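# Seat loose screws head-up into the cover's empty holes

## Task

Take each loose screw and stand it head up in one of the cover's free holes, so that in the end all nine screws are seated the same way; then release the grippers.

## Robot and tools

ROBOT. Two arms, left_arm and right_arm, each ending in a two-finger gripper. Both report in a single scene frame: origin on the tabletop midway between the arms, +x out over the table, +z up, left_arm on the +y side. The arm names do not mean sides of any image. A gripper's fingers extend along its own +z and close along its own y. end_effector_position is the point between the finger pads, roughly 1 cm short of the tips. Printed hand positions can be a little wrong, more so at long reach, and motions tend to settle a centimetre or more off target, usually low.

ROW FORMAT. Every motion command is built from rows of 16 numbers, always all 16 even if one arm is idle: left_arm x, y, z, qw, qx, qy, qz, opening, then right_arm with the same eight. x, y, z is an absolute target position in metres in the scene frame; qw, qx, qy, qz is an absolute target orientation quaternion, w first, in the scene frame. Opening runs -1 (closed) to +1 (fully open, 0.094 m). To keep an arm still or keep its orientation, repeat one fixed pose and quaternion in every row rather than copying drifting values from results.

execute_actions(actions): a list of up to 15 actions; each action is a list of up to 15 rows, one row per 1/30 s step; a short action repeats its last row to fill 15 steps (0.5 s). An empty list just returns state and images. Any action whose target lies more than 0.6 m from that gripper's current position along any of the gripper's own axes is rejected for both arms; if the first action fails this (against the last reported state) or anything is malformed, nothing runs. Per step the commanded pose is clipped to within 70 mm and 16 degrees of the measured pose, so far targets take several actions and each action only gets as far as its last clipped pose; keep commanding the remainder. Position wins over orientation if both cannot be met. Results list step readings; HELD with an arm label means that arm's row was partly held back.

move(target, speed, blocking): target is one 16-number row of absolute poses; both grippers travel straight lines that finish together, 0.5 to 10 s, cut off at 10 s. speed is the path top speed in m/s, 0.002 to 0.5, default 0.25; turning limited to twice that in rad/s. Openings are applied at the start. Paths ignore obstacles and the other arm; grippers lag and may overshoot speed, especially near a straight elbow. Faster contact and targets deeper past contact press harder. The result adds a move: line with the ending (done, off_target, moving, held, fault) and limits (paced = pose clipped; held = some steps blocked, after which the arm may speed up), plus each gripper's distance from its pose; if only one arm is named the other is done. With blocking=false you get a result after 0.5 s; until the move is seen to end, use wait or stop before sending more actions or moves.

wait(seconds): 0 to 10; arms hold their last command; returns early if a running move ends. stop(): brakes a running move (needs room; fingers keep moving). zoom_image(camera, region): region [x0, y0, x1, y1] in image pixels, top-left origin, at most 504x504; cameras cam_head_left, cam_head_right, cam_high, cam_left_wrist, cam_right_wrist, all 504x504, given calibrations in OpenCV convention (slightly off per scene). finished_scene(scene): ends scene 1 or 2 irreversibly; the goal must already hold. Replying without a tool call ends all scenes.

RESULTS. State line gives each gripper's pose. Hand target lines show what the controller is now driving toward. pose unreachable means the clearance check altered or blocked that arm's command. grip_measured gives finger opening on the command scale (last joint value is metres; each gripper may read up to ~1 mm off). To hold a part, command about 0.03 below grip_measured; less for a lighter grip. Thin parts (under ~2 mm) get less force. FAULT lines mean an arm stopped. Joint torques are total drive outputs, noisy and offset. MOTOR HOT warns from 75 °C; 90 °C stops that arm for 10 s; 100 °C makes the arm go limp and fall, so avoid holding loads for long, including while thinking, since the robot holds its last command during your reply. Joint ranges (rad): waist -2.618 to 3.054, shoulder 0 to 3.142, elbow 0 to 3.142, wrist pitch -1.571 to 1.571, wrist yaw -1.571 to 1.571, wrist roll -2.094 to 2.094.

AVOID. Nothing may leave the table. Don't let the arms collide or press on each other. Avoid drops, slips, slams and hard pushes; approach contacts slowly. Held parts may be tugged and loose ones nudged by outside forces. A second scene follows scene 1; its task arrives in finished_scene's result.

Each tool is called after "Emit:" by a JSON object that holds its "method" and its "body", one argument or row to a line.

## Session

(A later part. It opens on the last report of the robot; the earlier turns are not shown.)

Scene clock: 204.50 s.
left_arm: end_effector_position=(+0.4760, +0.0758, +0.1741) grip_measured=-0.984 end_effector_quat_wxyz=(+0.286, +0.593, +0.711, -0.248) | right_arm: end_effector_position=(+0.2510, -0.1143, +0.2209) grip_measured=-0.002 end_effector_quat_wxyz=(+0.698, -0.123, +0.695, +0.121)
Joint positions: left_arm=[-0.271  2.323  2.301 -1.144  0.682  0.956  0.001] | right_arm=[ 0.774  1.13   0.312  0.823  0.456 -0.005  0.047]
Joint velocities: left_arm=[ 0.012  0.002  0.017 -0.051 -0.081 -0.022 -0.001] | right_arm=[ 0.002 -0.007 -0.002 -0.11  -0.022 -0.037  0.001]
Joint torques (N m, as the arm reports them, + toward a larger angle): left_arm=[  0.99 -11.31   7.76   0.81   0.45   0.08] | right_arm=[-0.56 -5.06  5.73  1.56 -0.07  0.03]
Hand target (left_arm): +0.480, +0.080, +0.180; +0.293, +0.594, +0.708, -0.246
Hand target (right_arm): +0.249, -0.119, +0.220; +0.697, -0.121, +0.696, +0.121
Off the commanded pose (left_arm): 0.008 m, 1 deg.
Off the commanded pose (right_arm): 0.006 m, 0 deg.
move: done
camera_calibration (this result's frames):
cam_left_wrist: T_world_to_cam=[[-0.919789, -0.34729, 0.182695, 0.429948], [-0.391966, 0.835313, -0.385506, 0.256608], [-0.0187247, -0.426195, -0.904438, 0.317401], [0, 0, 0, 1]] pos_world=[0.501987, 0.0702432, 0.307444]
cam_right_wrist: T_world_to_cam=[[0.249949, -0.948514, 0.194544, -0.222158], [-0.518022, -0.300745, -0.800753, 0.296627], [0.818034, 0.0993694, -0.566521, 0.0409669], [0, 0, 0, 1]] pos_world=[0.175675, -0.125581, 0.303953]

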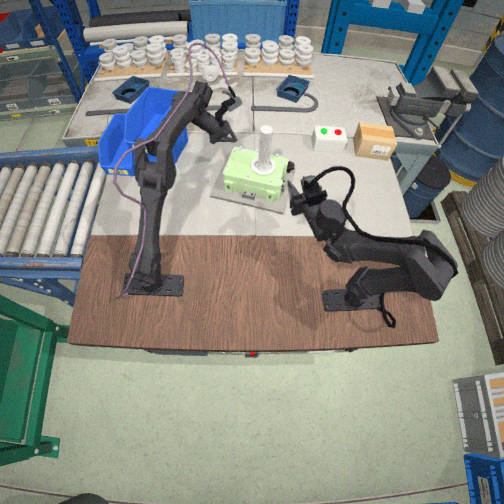

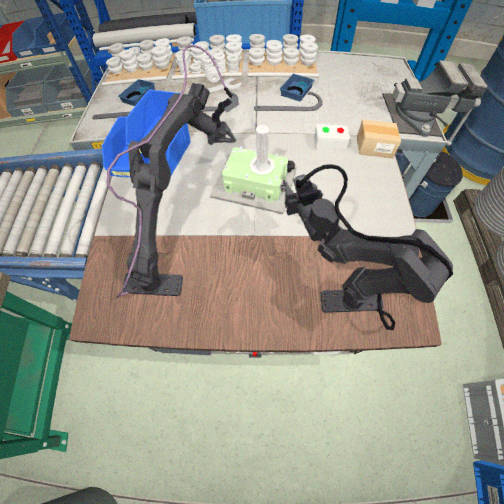

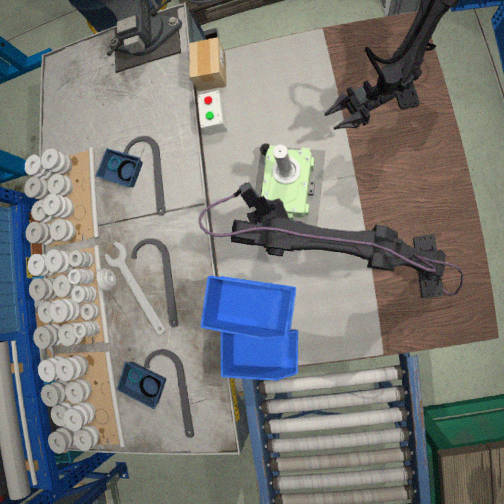

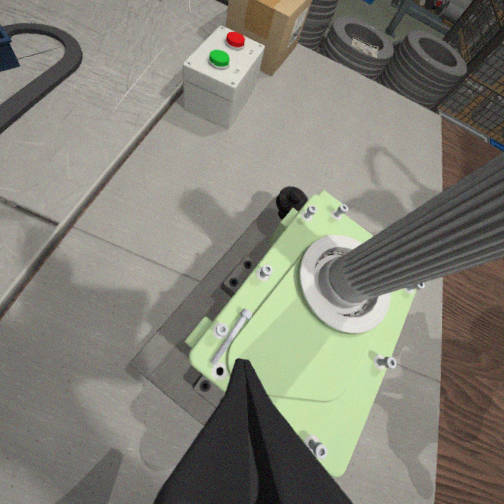

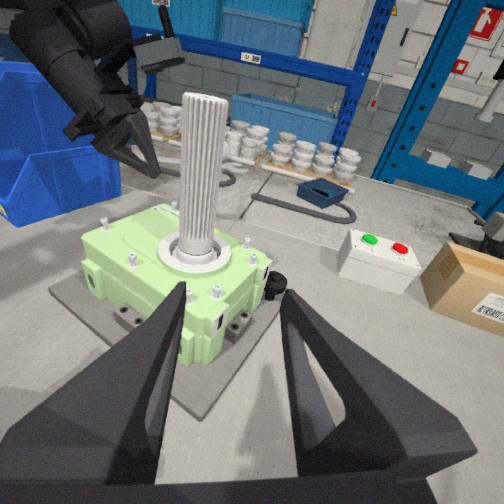

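Emit:
{"method": "move", "body": {
  "target": [0.484,0.035,0.15,0.163,0.751,0.608,-0.201,-0.75,0.25,-0.12,0.22,0.69,-0.12,0.69,0.12,0],
  "speed": 0.08
}}

Emit:
{"method": "move", "body": {
  "target": [0.484,0.033,0.112,0.163,0.751,0.608,-0.201,-0.75,0.25,-0.12,0.22,0.69,-0.12,0.69,0.12,0],
  "speed": 0.04
}}

Emit:
{"method": "zoom_image", "body": {
  "camera": "cam_left_wrist",
  "region": [180,280,320,400]
}}

Scene clock: 208.00 s.
left_arm: end_effector_position=(+0.4818, +0.0420, +0.1452) grip_measured=-0.752 end_effector_quat_wxyz=(+0.257, +0.711, +0.632, -0.169) | right_arm: end_effector_position=(+0.2518, -0.1150, +0.2203) grip_measured=-0.002 end_effector_quat_wxyz=(+0.698, -0.123, +0.695, +0.121)
Joint positions: left_arm=[-0.367  2.629  2.83  -1.421  0.53   1.206  0.012] | right_arm=[ 0.768  1.13   0.312  0.821  0.449 -0.005  0.047]
Joint velocities: left_arm=[ 0.002 -0.002 -0.002  0.007  0.037  0.081  0.   ] | right_arm=[-0.002  0.017 -0.002 -0.051 -0.007 -0.022  0.   ]
Joint torques (N m, as the arm reports them, + toward a larger angle): left_arm=[ -0.94 -12.4    7.28   0.96   0.33   0.08] | right_arm=[-0.61 -5.02  5.86  1.6  -0.05  0.04]
Hand target (left_arm): +0.484, +0.035, +0.150; +0.270, +0.719, +0.620, -0.162
Hand target (right_arm): +0.250, -0.120, +0.220; +0.697, -0.121, +0.697, +0.121
Off the commanded pose (left_arm): 0.009 m, 13 deg.
Off the commanded pose (right_arm): 0.005 m, 0 deg.
elbow stopped short (left arm): the move would have taken joint 3 (elbow) straighter than the controller allows; a more bent joint 3 avoids this.
move: off_target (left_arm)
camera_calibration (this result's frames):
cam_left_wrist: T_world_to_cam=[[-0.990199, -0.139282, -0.0103199, 0.482037], [-0.131435, 0.954295, -0.268412, 0.128471], [0.0472333, -0.264425, -0.963249, 0.246868], [0, 0, 0, 1]] pos_world=[0.482538, 0.0098179, 0.277253]
cam_right_wrist: T_world_to_cam=[[0.250618, -0.948094, 0.195723, -0.223335], [-0.519168, -0.30227, -0.799435, 0.296227], [0.817102, 0.09874, -0.567975, 0.0405628], [0, 0, 0, 1]] pos_world=[0.176619, -0.126207, 0.303565]

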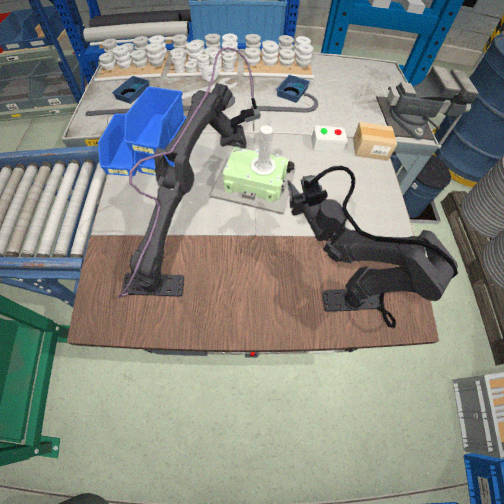

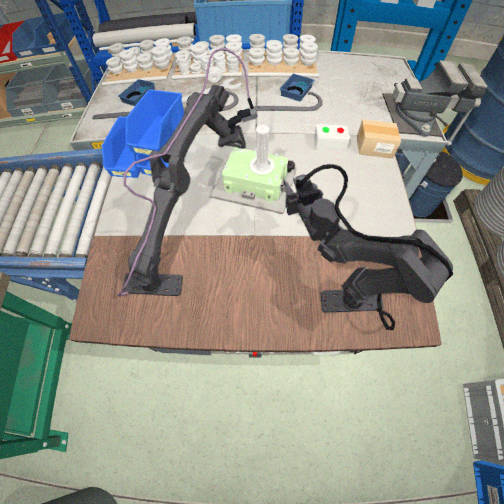

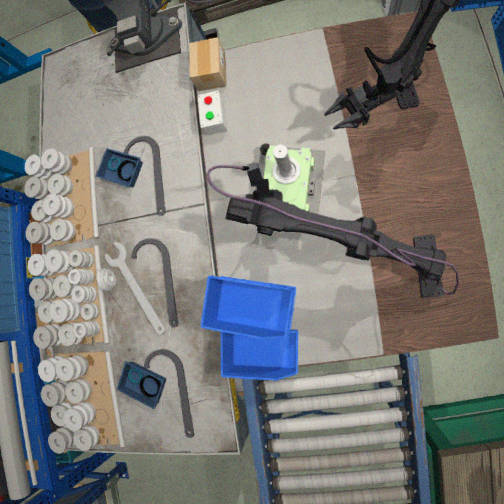

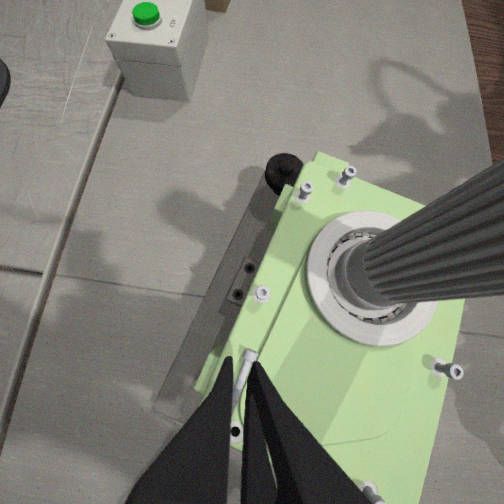

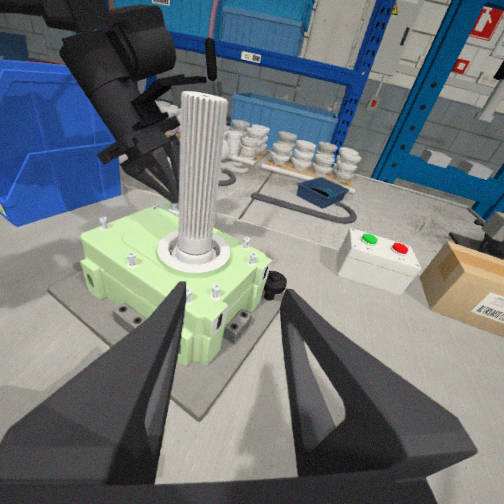

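Scene clock: 210.97 s.
left_arm: end_effector_position=(+0.4873, +0.0388, +0.1308) grip_measured=-0.752 end_effector_quat_wxyz=(+0.259, +0.721, +0.621, -0.169) | right_arm: end_effector_position=(+0.2518, -0.1150, +0.2203) grip_measured=-0.002 end_effector_quat_wxyz=(+0.698, -0.123, +0.695, +0.121)
Joint positions: left_arm=[-0.367  2.669  2.845 -1.402  0.535  1.238  0.012] | right_arm=[ 0.768  1.13   0.312  0.821  0.449 -0.005  0.047]
Joint velocities: left_arm=[ 0.002  0.002 -0.002 -0.022 -0.007 -0.022  0.001] | right_arm=[ 0.002  0.002  0.002 -0.022  0.022  0.007  0.   ]
Joint torques (N m, as the arm reports them, + toward a larger angle): left_arm=[ -1.34 -10.26   6.15   0.73   0.14   0.11] | right_arm=[-0.58 -5.02  5.85  1.6  -0.06  0.04]
Hand target (left_arm): +0.483, +0.033, +0.112; +0.241, +0.729, +0.618, -0.171
Hand target (right_arm): +0.250, -0.120, +0.220; +0.697, -0.121, +0.696, +0.121
Off the commanded pose (left_arm): 0.020 m, 12 deg.
Off the commanded pose (right_arm): 0.005 m, 0 deg.
elbow stopped short (left arm): the move would have taken joint 3 (elbow) straighter than the controller allows; a more bent joint 3 avoids this.
move: off_target (left_arm)
camera_calibration (this result's frames):
cam_left_wrist: T_world_to_cam=[[-0.993497, -0.111614, -0.022487, 0.488975], [-0.101433, 0.957367, -0.27048, 0.113868], [0.0517177, -0.26644, -0.962463, 0.229668], [0, 0, 0, 1]] pos_world=[0.485468, 0.00675575, 0.262842]
cam_right_wrist: T_world_to_cam=[[0.25098, -0.947999, 0.195724, -0.223349], [-0.519052, -0.302469, -0.799436, 0.296182], [0.817064, 0.0990512, -0.567974, 0.0406205], [0, 0, 0, 1]] pos_world=[0.1766, -0.126172, 0.303565]

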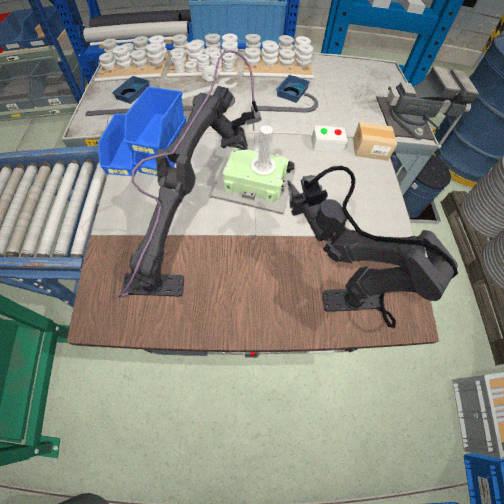

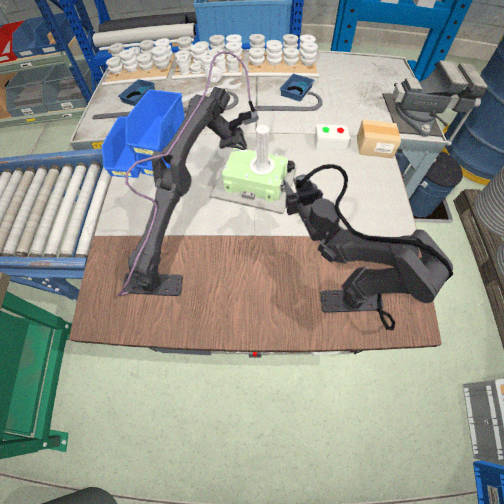

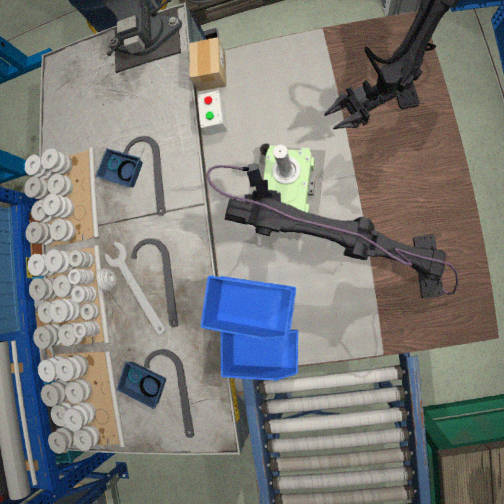

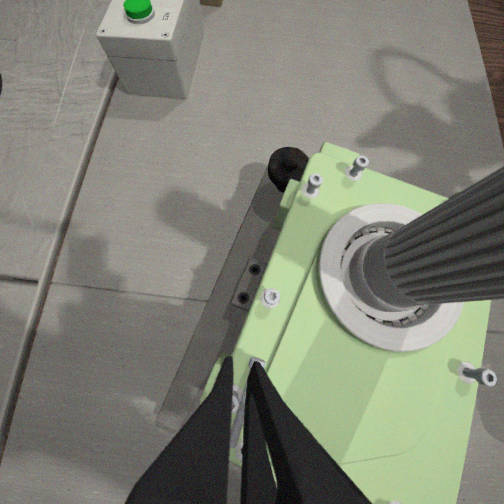

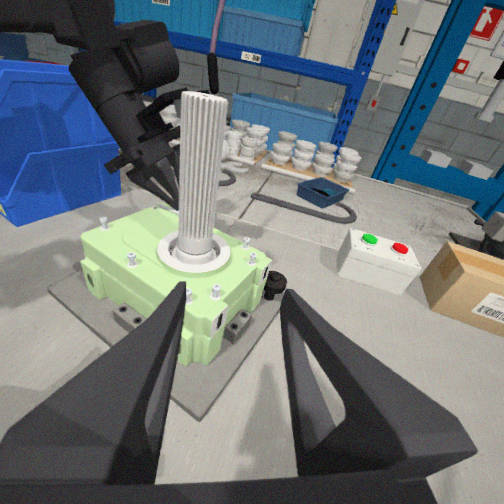

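Region (180, 280, 320, 400) of cam_left_wrist's 504x504 image, scaled by 3.600, with more detail than that image has; it fills the top 432 rows of this view, and the rest is white.

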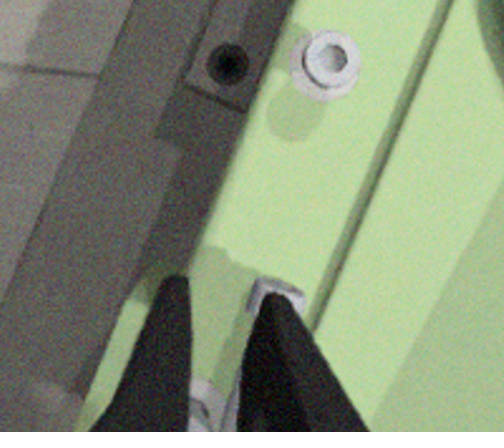

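Finger is on the head. Lift, shift −x ~7mm, descend.

Emit:
{"method": "move", "body": {
  "target": [0.478,0.037,0.145,0.26,0.72,0.62,-0.169,-0.75,0.25,-0.12,0.22,0.69,-0.12,0.69,0.12,0],
  "speed": 0.04
}}

Emit:
{"method": "move", "body": {
  "target": [0.476,0.035,0.114,0.26,0.72,0.62,-0.169,-0.75,0.25,-0.12,0.22,0.69,-0.12,0.69,0.12,0],
  "speed": 0.04
}}

Emit:
{"method": "zoom_image", "body": {
  "camera": "cam_left_wrist",
  "region": [180,280,320,400]
}}

Scene clock: 211.90 s.
left_arm: end_effector_position=(+0.4862, +0.0395, +0.1368) grip_measured=-0.752 end_effector_quat_wxyz=(+0.261, +0.721, +0.620, -0.166) | right_arm: end_effector_position=(+0.2518, -0.1150, +0.2203) grip_measured=-0.002 end_effector_quat_wxyz=(+0.698, -0.123, +0.695, +0.121)
Joint positions: left_arm=[-0.367  2.656  2.845 -1.407  0.534  1.239  0.012] | right_arm=[ 0.768  1.13   0.312  0.821  0.449 -0.005  0.047]
Joint velocities: left_arm=[-0.002 -0.007 -0.002  0.007  0.022 -0.007 -0.001] | right_arm=[-0.022 -0.007 -0.017 -0.037  0.022 -0.037 -0.002]
Joint torques (N m, as the arm reports them, + toward a larger angle): left_arm=[ -0.77 -14.86   4.08   0.74   0.32  -0.09] | right_arm=[-0.56 -5.02  5.86  1.6  -0.07  0.04]
Hand target (left_arm): +0.478, +0.037, +0.145; +0.258, +0.721, +0.620, -0.170
Hand target (right_arm): +0.250, -0.120, +0.220; +0.697, -0.121, +0.696, +0.121
Off the commanded pose (left_arm): 0.012 m, 0 deg.
Off the commanded pose (right_arm): 0.005 m, 0 deg.
move: off_target (left_arm)
camera_calibration (this result's frames):
cam_left_wrist: T_world_to_cam=[[-0.993288, -0.111858, -0.0294271, 0.488975], [-0.099704, 0.957014, -0.272367, 0.114169], [0.0586287, -0.267605, -0.961743, 0.232329], [0, 0, 0, 1]] pos_world=[0.483455, 0.00760732, 0.268926]
cam_right_wrist: T_world_to_cam=[[0.25098, -0.947999, 0.195724, -0.223349], [-0.519052, -0.302469, -0.799436, 0.296182], [0.817064, 0.0990512, -0.567974, 0.0406205], [0, 0, 0, 1]] pos_world=[0.1766, -0.126172, 0.303565]

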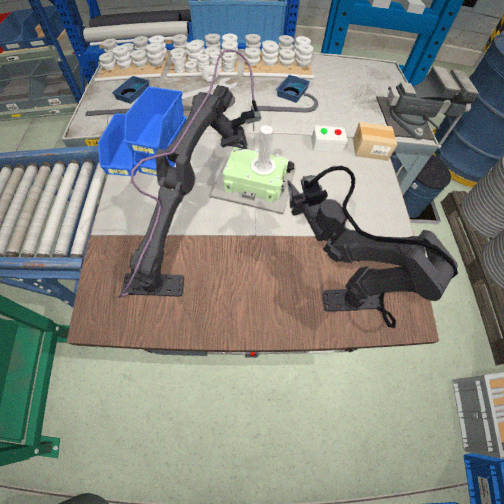

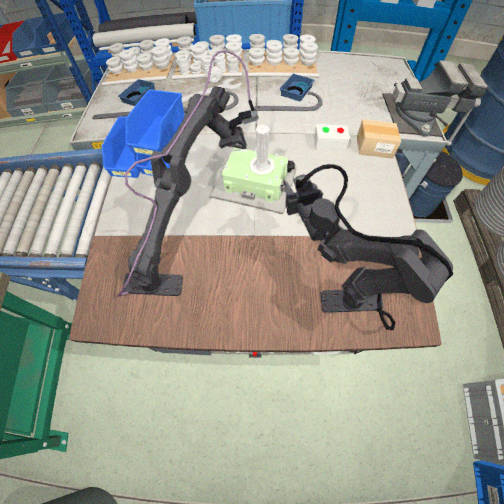

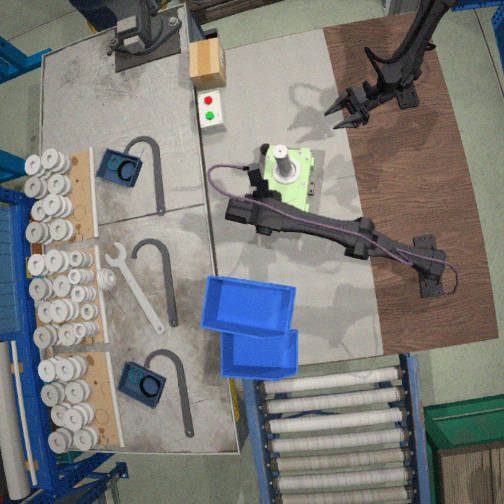

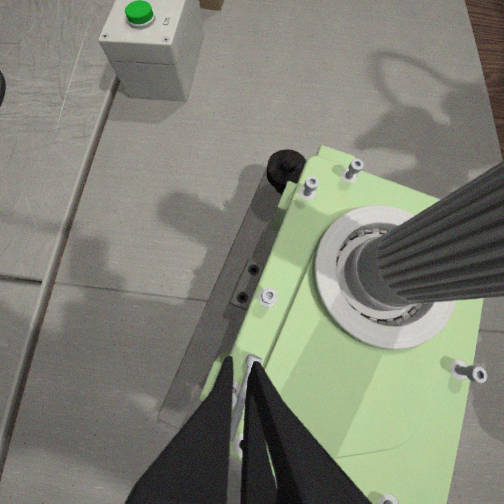

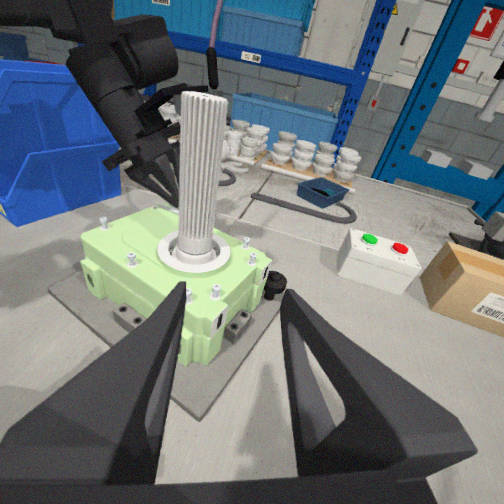

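Scene clock: 212.90 s.
left_arm: end_effector_position=(+0.4873, +0.0388, +0.1247) grip_measured=-0.751 end_effector_quat_wxyz=(+0.281, +0.721, +0.614, -0.158) | right_arm: end_effector_position=(+0.2518, -0.1150, +0.2203) grip_measured=-0.002 end_effector_quat_wxyz=(+0.698, -0.123, +0.695, +0.121)
Joint positions: left_arm=[-0.367  2.473  2.427 -1.126  0.535  1.235  0.012] | right_arm=[ 0.768  1.13   0.312  0.821  0.449 -0.005  0.047]
Joint velocities: left_arm=[-0.012 -0.027 -0.046  0.007 -0.081 -0.051  0.   ] | right_arm=[ 0.007 -0.002 -0.002 -0.066 -0.022  0.037 -0.001]
Joint torques (N m, as the arm reports them, + toward a larger angle): left_arm=[ -1.24 -12.69   3.35   0.78   0.24  -0.11] | right_arm=[-0.55 -5.02  5.83  1.6  -0.06  0.05]
Hand target (left_arm): +0.476, +0.035, +0.114; +0.260, +0.721, +0.620, -0.169
Hand target (right_arm): +0.250, -0.120, +0.220; +0.697, -0.121, +0.696, +0.121
Off the commanded pose (left_arm): 0.016 m, 3 deg.
Off the commanded pose (right_arm): 0.005 m, 0 deg.
move: off_target (left_arm)
camera_calibration (this result's frames):
cam_left_wrist: T_world_to_cam=[[-0.991122, -0.11494, -0.0668333, 0.493406], [-0.0905025, 0.951456, -0.294179, 0.110117], [0.0974017, -0.285519, -0.953411, 0.201158], [0, 0, 0, 1]] pos_world=[0.479398, 0.00937497, 0.257156]
cam_right_wrist: T_world_to_cam=[[0.25098, -0.947999, 0.195724, -0.223349], [-0.519052, -0.302469, -0.799436, 0.296182], [0.817064, 0.0990512, -0.567974, 0.0406205], [0, 0, 0, 1]] pos_world=[0.1766, -0.126172, 0.303565]

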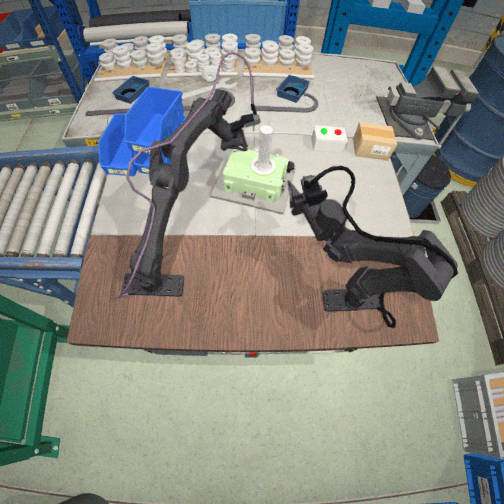

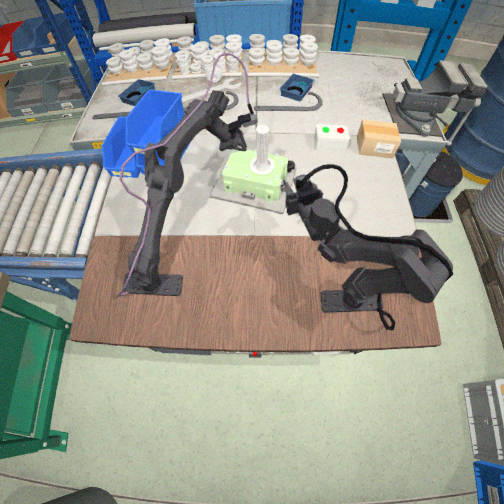

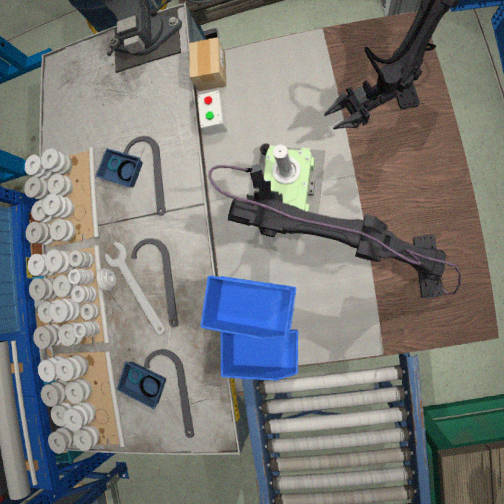

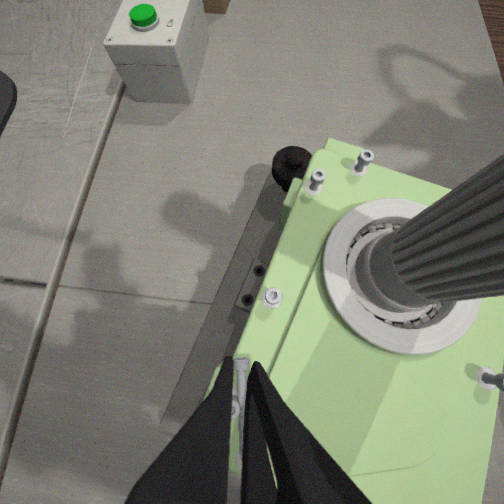

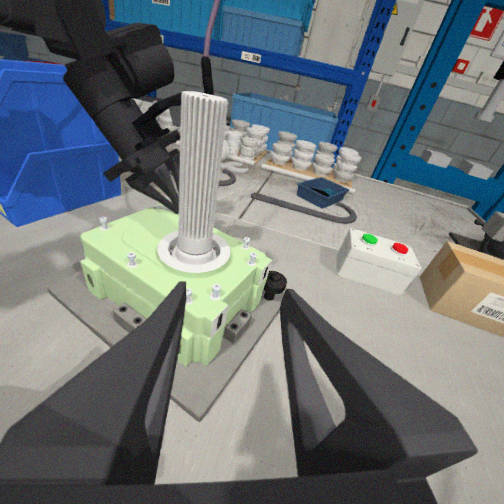

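Region (180, 280, 320, 400) of cam_left_wrist's 504x504 image, scaled by 3.600, with more detail than that image has; it fills the top 432 rows of this view, and the rest is white.

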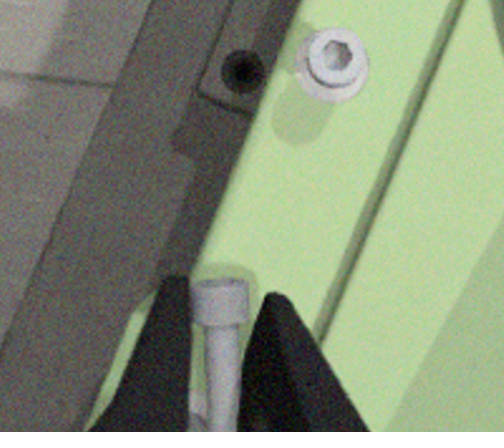

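Emit:
{"method": "move", "body": {
  "target": [0.476,0.035,0.114,0.26,0.72,0.62,-0.169,-1,0.25,-0.12,0.22,0.69,-0.12,0.69,0.12,0]
}}

Emit:
{"method": "move", "body": {
  "target": [0.476,0.04,0.2,0.26,0.72,0.62,-0.169,-1,0.25,-0.12,0.22,0.69,-0.12,0.69,0.12,0],
  "speed": 0.1
}}

Scene clock: 214.03 s.
left_arm: end_effector_position=(+0.4879, +0.0357, +0.1305) grip_measured=-0.984 end_effector_quat_wxyz=(+0.291, +0.721, +0.609, -0.160) | right_arm: end_effector_position=(+0.2518, -0.1150, +0.2203) grip_measured=-0.002 end_effector_quat_wxyz=(+0.698, -0.123, +0.695, +0.121)
Joint positions: left_arm=[-0.368  2.466  2.424 -1.113  0.55   1.234  0.001] | right_arm=[ 0.768  1.13   0.312  0.821  0.449 -0.005  0.047]
Joint velocities: left_arm=[-0.007 -0.007  0.012 -0.007 -0.051 -0.051 -0.001] | right_arm=[ 0.002 -0.017 -0.002 -0.022 -0.007 -0.007 -0.   ]
Joint torques (N m, as the arm reports them, + toward a larger angle): left_arm=[ -1.2  -12.16   3.67   0.69   0.07  -0.1 ] | right_arm=[-0.56 -4.99  5.85  1.59 -0.06  0.04]
Hand target (left_arm): +0.476, +0.035, +0.114; +0.260, +0.721, +0.620, -0.169
Hand target (right_arm): +0.250, -0.120, +0.220; +0.697, -0.121, +0.696, +0.121
Off the commanded pose (left_arm): 0.020 m, 4 deg.
Off the commanded pose (right_arm): 0.005 m, 0 deg.
move: off_target (left_arm)
camera_calibration (this result's frames):
cam_left_wrist: T_world_to_cam=[[-0.99091, -0.111072, -0.0759022, 0.494965], [-0.0820047, 0.945971, -0.313709, 0.113408], [0.106646, -0.304633, -0.94648, 0.200988], [0, 0, 0, 1]] pos_world=[0.478331, 0.00892379, 0.263377]
cam_right_wrist: T_world_to_cam=[[0.25098, -0.947999, 0.195724, -0.223349], [-0.519052, -0.302469, -0.799436, 0.296182], [0.817064, 0.0990512, -0.567974, 0.0406205], [0, 0, 0, 1]] pos_world=[0.1766, -0.126172, 0.303565]

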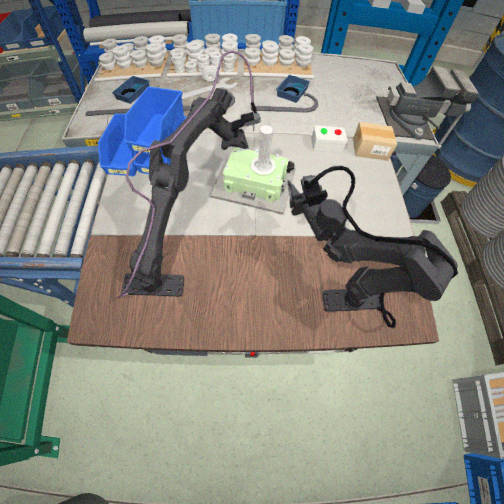

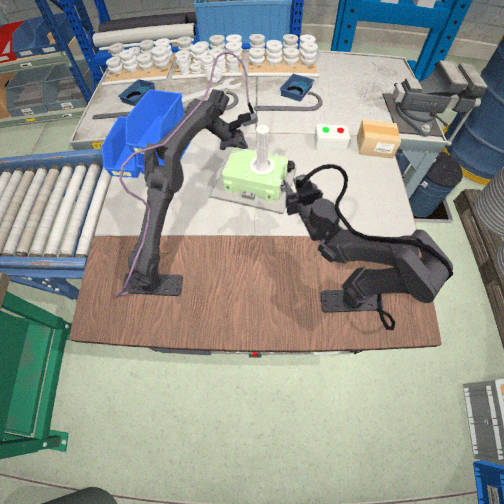

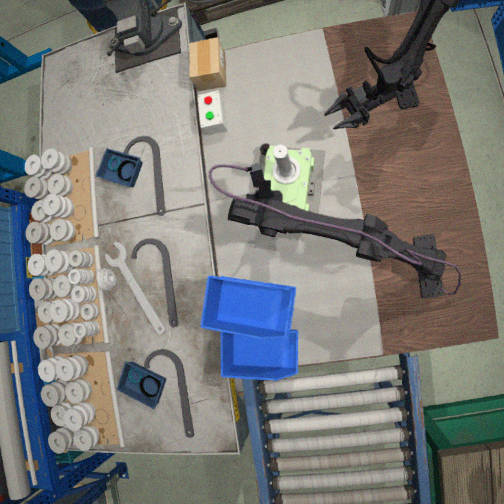

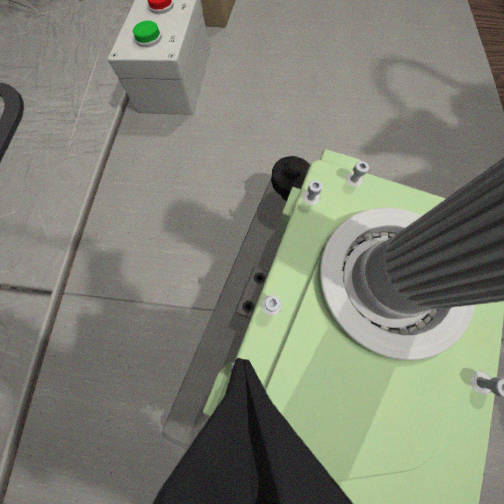

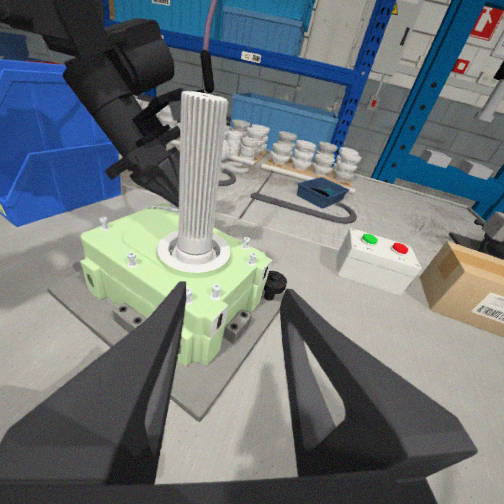

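Scene clock: 215.27 s.
left_arm: end_effector_position=(+0.4777, +0.0420, +0.1989) grip_measured=-0.984 end_effector_quat_wxyz=(+0.302, +0.709, +0.619, -0.152) | right_arm: end_effector_position=(+0.2518, -0.1150, +0.2203) grip_measured=-0.002 end_effector_quat_wxyz=(+0.698, -0.123, +0.695, +0.121)
Joint positions: left_arm=[-0.368  2.533  2.833 -1.415  0.537  1.191  0.001] | right_arm=[ 0.768  1.13   0.312  0.82   0.449 -0.005  0.047]
Joint velocities: left_arm=[ 0.002 -0.017 -0.007 -0.037  0.022 -0.037 -0.001] | right_arm=[-0.017 -0.017 -0.002  0.022 -0.007  0.037 -0.   ]
Joint torques (N m, as the arm reports them, + toward a larger angle): left_arm=[ -0.41 -11.62   6.86   0.87   0.28  -0.14] | right_arm=[-0.57 -5.02  5.83  1.61 -0.06  0.04]
Hand target (left_arm): +0.476, +0.040, +0.200; +0.300, +0.706, +0.622, -0.155
Hand target (right_arm): +0.250, -0.120, +0.220; +0.697, -0.121, +0.697, +0.121
Off the commanded pose (left_arm): 0.003 m, 5 deg.
Off the commanded pose (right_arm): 0.005 m, 0 deg.
elbow stopped short (left arm): the move would have taken joint 3 (elbow) straighter than the controller allows; a more bent joint 3 avoids this.
move: off_target (left_arm)
camera_calibration (this result's frames):
cam_left_wrist: T_world_to_cam=[[-0.98466, -0.149767, -0.0895272, 0.492056], [-0.11331, 0.939029, -0.324632, 0.145496], [0.132688, -0.309508, -0.941594, 0.255591], [0, 0, 0, 1]] pos_world=[0.46708, 0.016176, 0.331948]
cam_right_wrist: T_world_to_cam=[[0.251032, -0.947945, 0.195915, -0.22338], [-0.519265, -0.302687, -0.799215, 0.296092], [0.816913, 0.0988964, -0.568219, 0.0406447], [0, 0, 0, 1]] pos_world=[0.176623, -0.126149, 0.3035]

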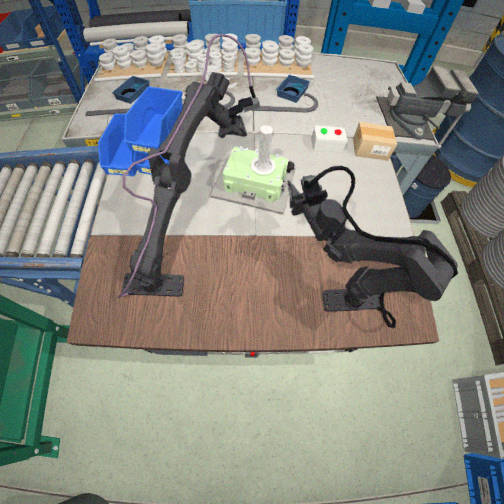

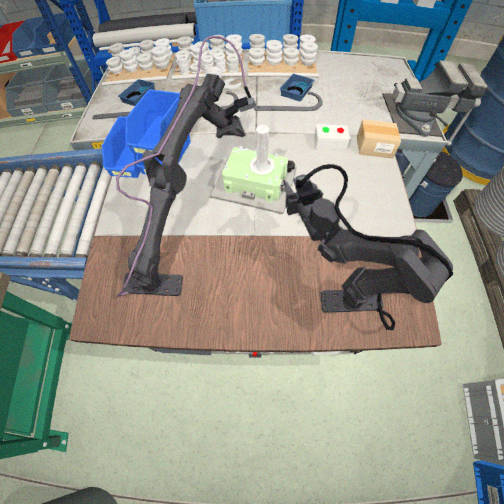

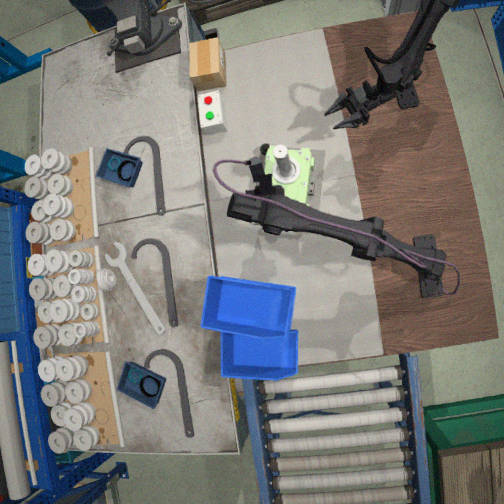

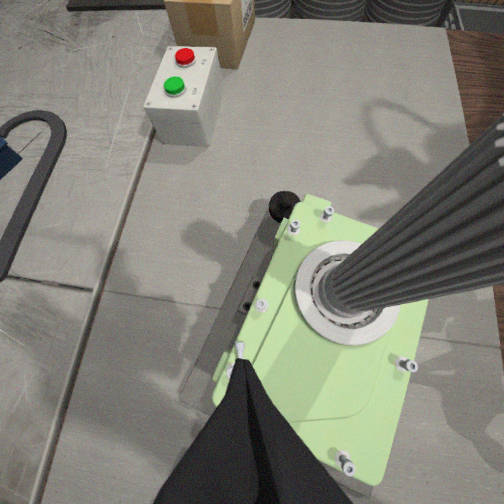

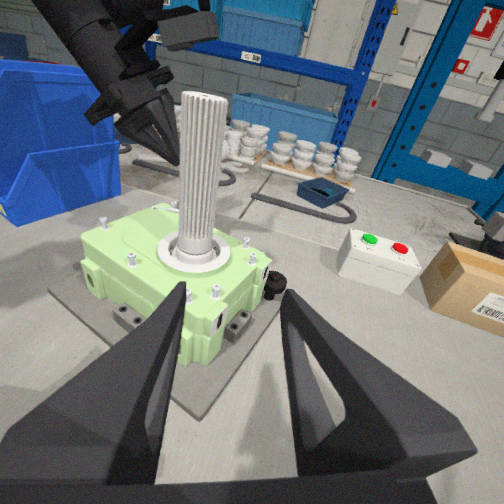

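Missed. Look with open fingers from further +y.

Emit:
{"method": "move", "body": {
  "target": [0.47,0.08,0.19,0.2,0.72,0.64,-0.169,0.3,0.25,-0.12,0.22,0.69,-0.12,0.69,0.12,0],
  "speed": 0.1
}}

Emit:
{"method": "zoom_image", "body": {
  "camera": "cam_left_wrist",
  "region": [150,200,350,400]
}}

Scene clock: 216.80 s.
left_arm: end_effector_position=(+0.4680, +0.0752, +0.1854) grip_measured=+0.298 end_effector_quat_wxyz=(+0.250, +0.704, +0.646, -0.153) | right_arm: end_effector_position=(+0.2518, -0.1150, +0.2203) grip_measured=-0.002 end_effector_quat_wxyz=(+0.698, -0.123, +0.695, +0.121)
Joint positions: left_arm=[-0.327  2.533  2.833 -1.538  0.503  1.225  0.061] | right_arm=[ 0.768  1.13   0.312  0.82   0.449 -0.005  0.047]
Joint velocities: left_arm=[-0.017 -0.022  0.002 -0.037  0.081 -0.037  0.   ] | right_arm=[-0.002 -0.002 -0.007 -0.066 -0.022 -0.007 -0.001]
Joint torques (N m, as the arm reports them, + toward a larger angle): left_arm=[  0.87 -11.91   6.76   0.68   0.28   0.1 ] | right_arm=[-0.52 -4.99  5.83  1.6  -0.05  0.05]
Hand target (left_arm): +0.469, +0.080, +0.190; +0.253, +0.705, +0.645, -0.149
Hand target (right_arm): +0.250, -0.120, +0.220; +0.697, -0.121, +0.696, +0.121
Off the commanded pose (left_arm): 0.007 m, 6 deg.
Off the commanded pose (right_arm): 0.005 m, 0 deg.
elbow stopped short (left arm): the move would have taken joint 3 (elbow) straighter than the controller allows; a more bent joint 3 avoids this.
move: off_target (left_arm)
camera_calibration (this result's frames):
cam_left_wrist: T_world_to_cam=[[-0.984864, -0.172275, -0.0190927, 0.475024], [-0.162841, 0.957372, -0.238583, 0.114728], [0.0593808, -0.231863, -0.970934, 0.288367], [0, 0, 0, 1]] pos_world=[0.469393, 0.038859, 0.316427]
cam_right_wrist: T_world_to_cam=[[0.251032, -0.947945, 0.195915, -0.22338], [-0.519265, -0.302687, -0.799215, 0.296092], [0.816913, 0.0988964, -0.568219, 0.0406447], [0, 0, 0, 1]] pos_world=[0.176623, -0.126149, 0.3035]

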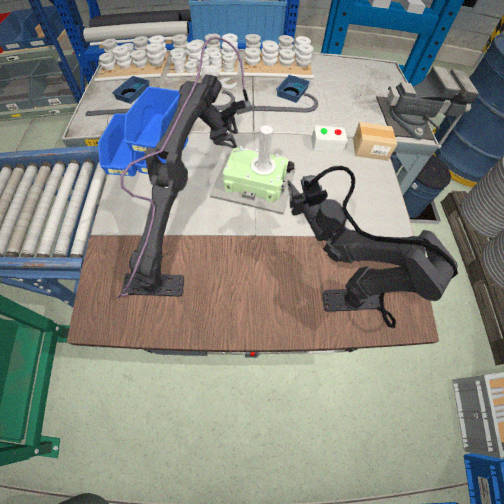

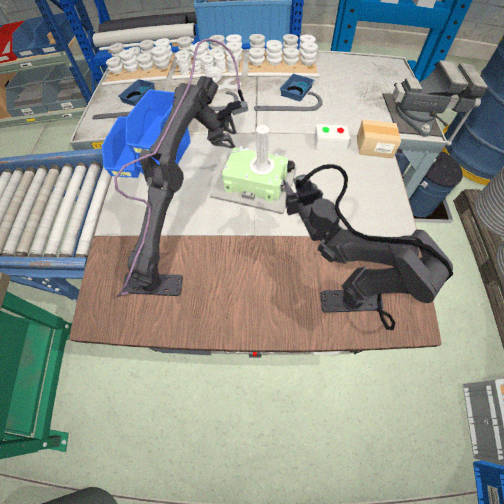

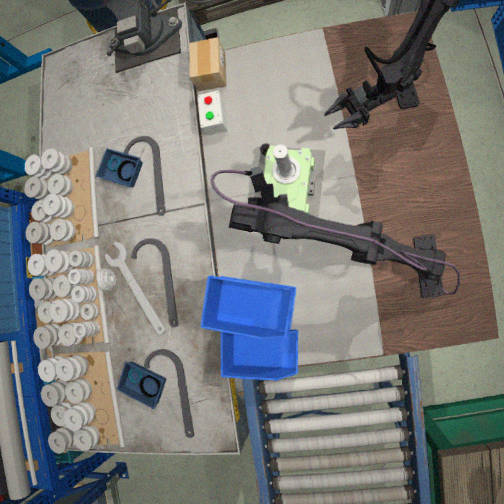

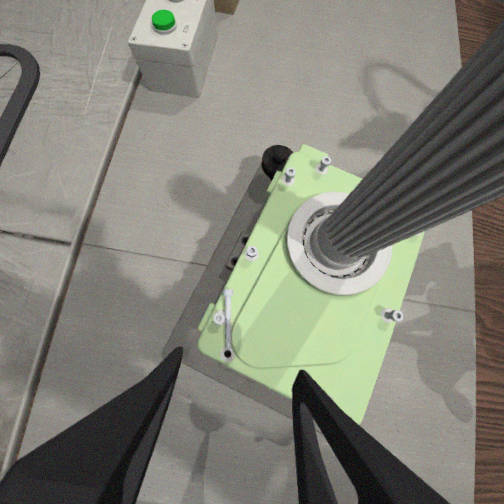

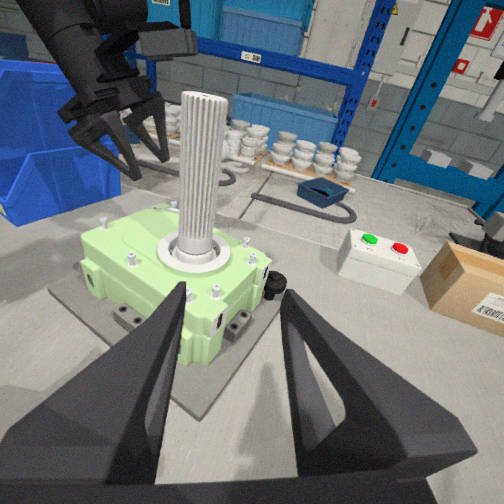

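Region (150, 200, 350, 400) of cam_left_wrist's 504x504 image, scaled by 2.520, with more detail than that image has.

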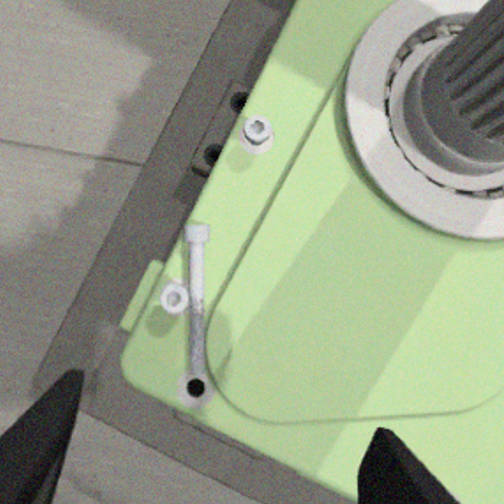

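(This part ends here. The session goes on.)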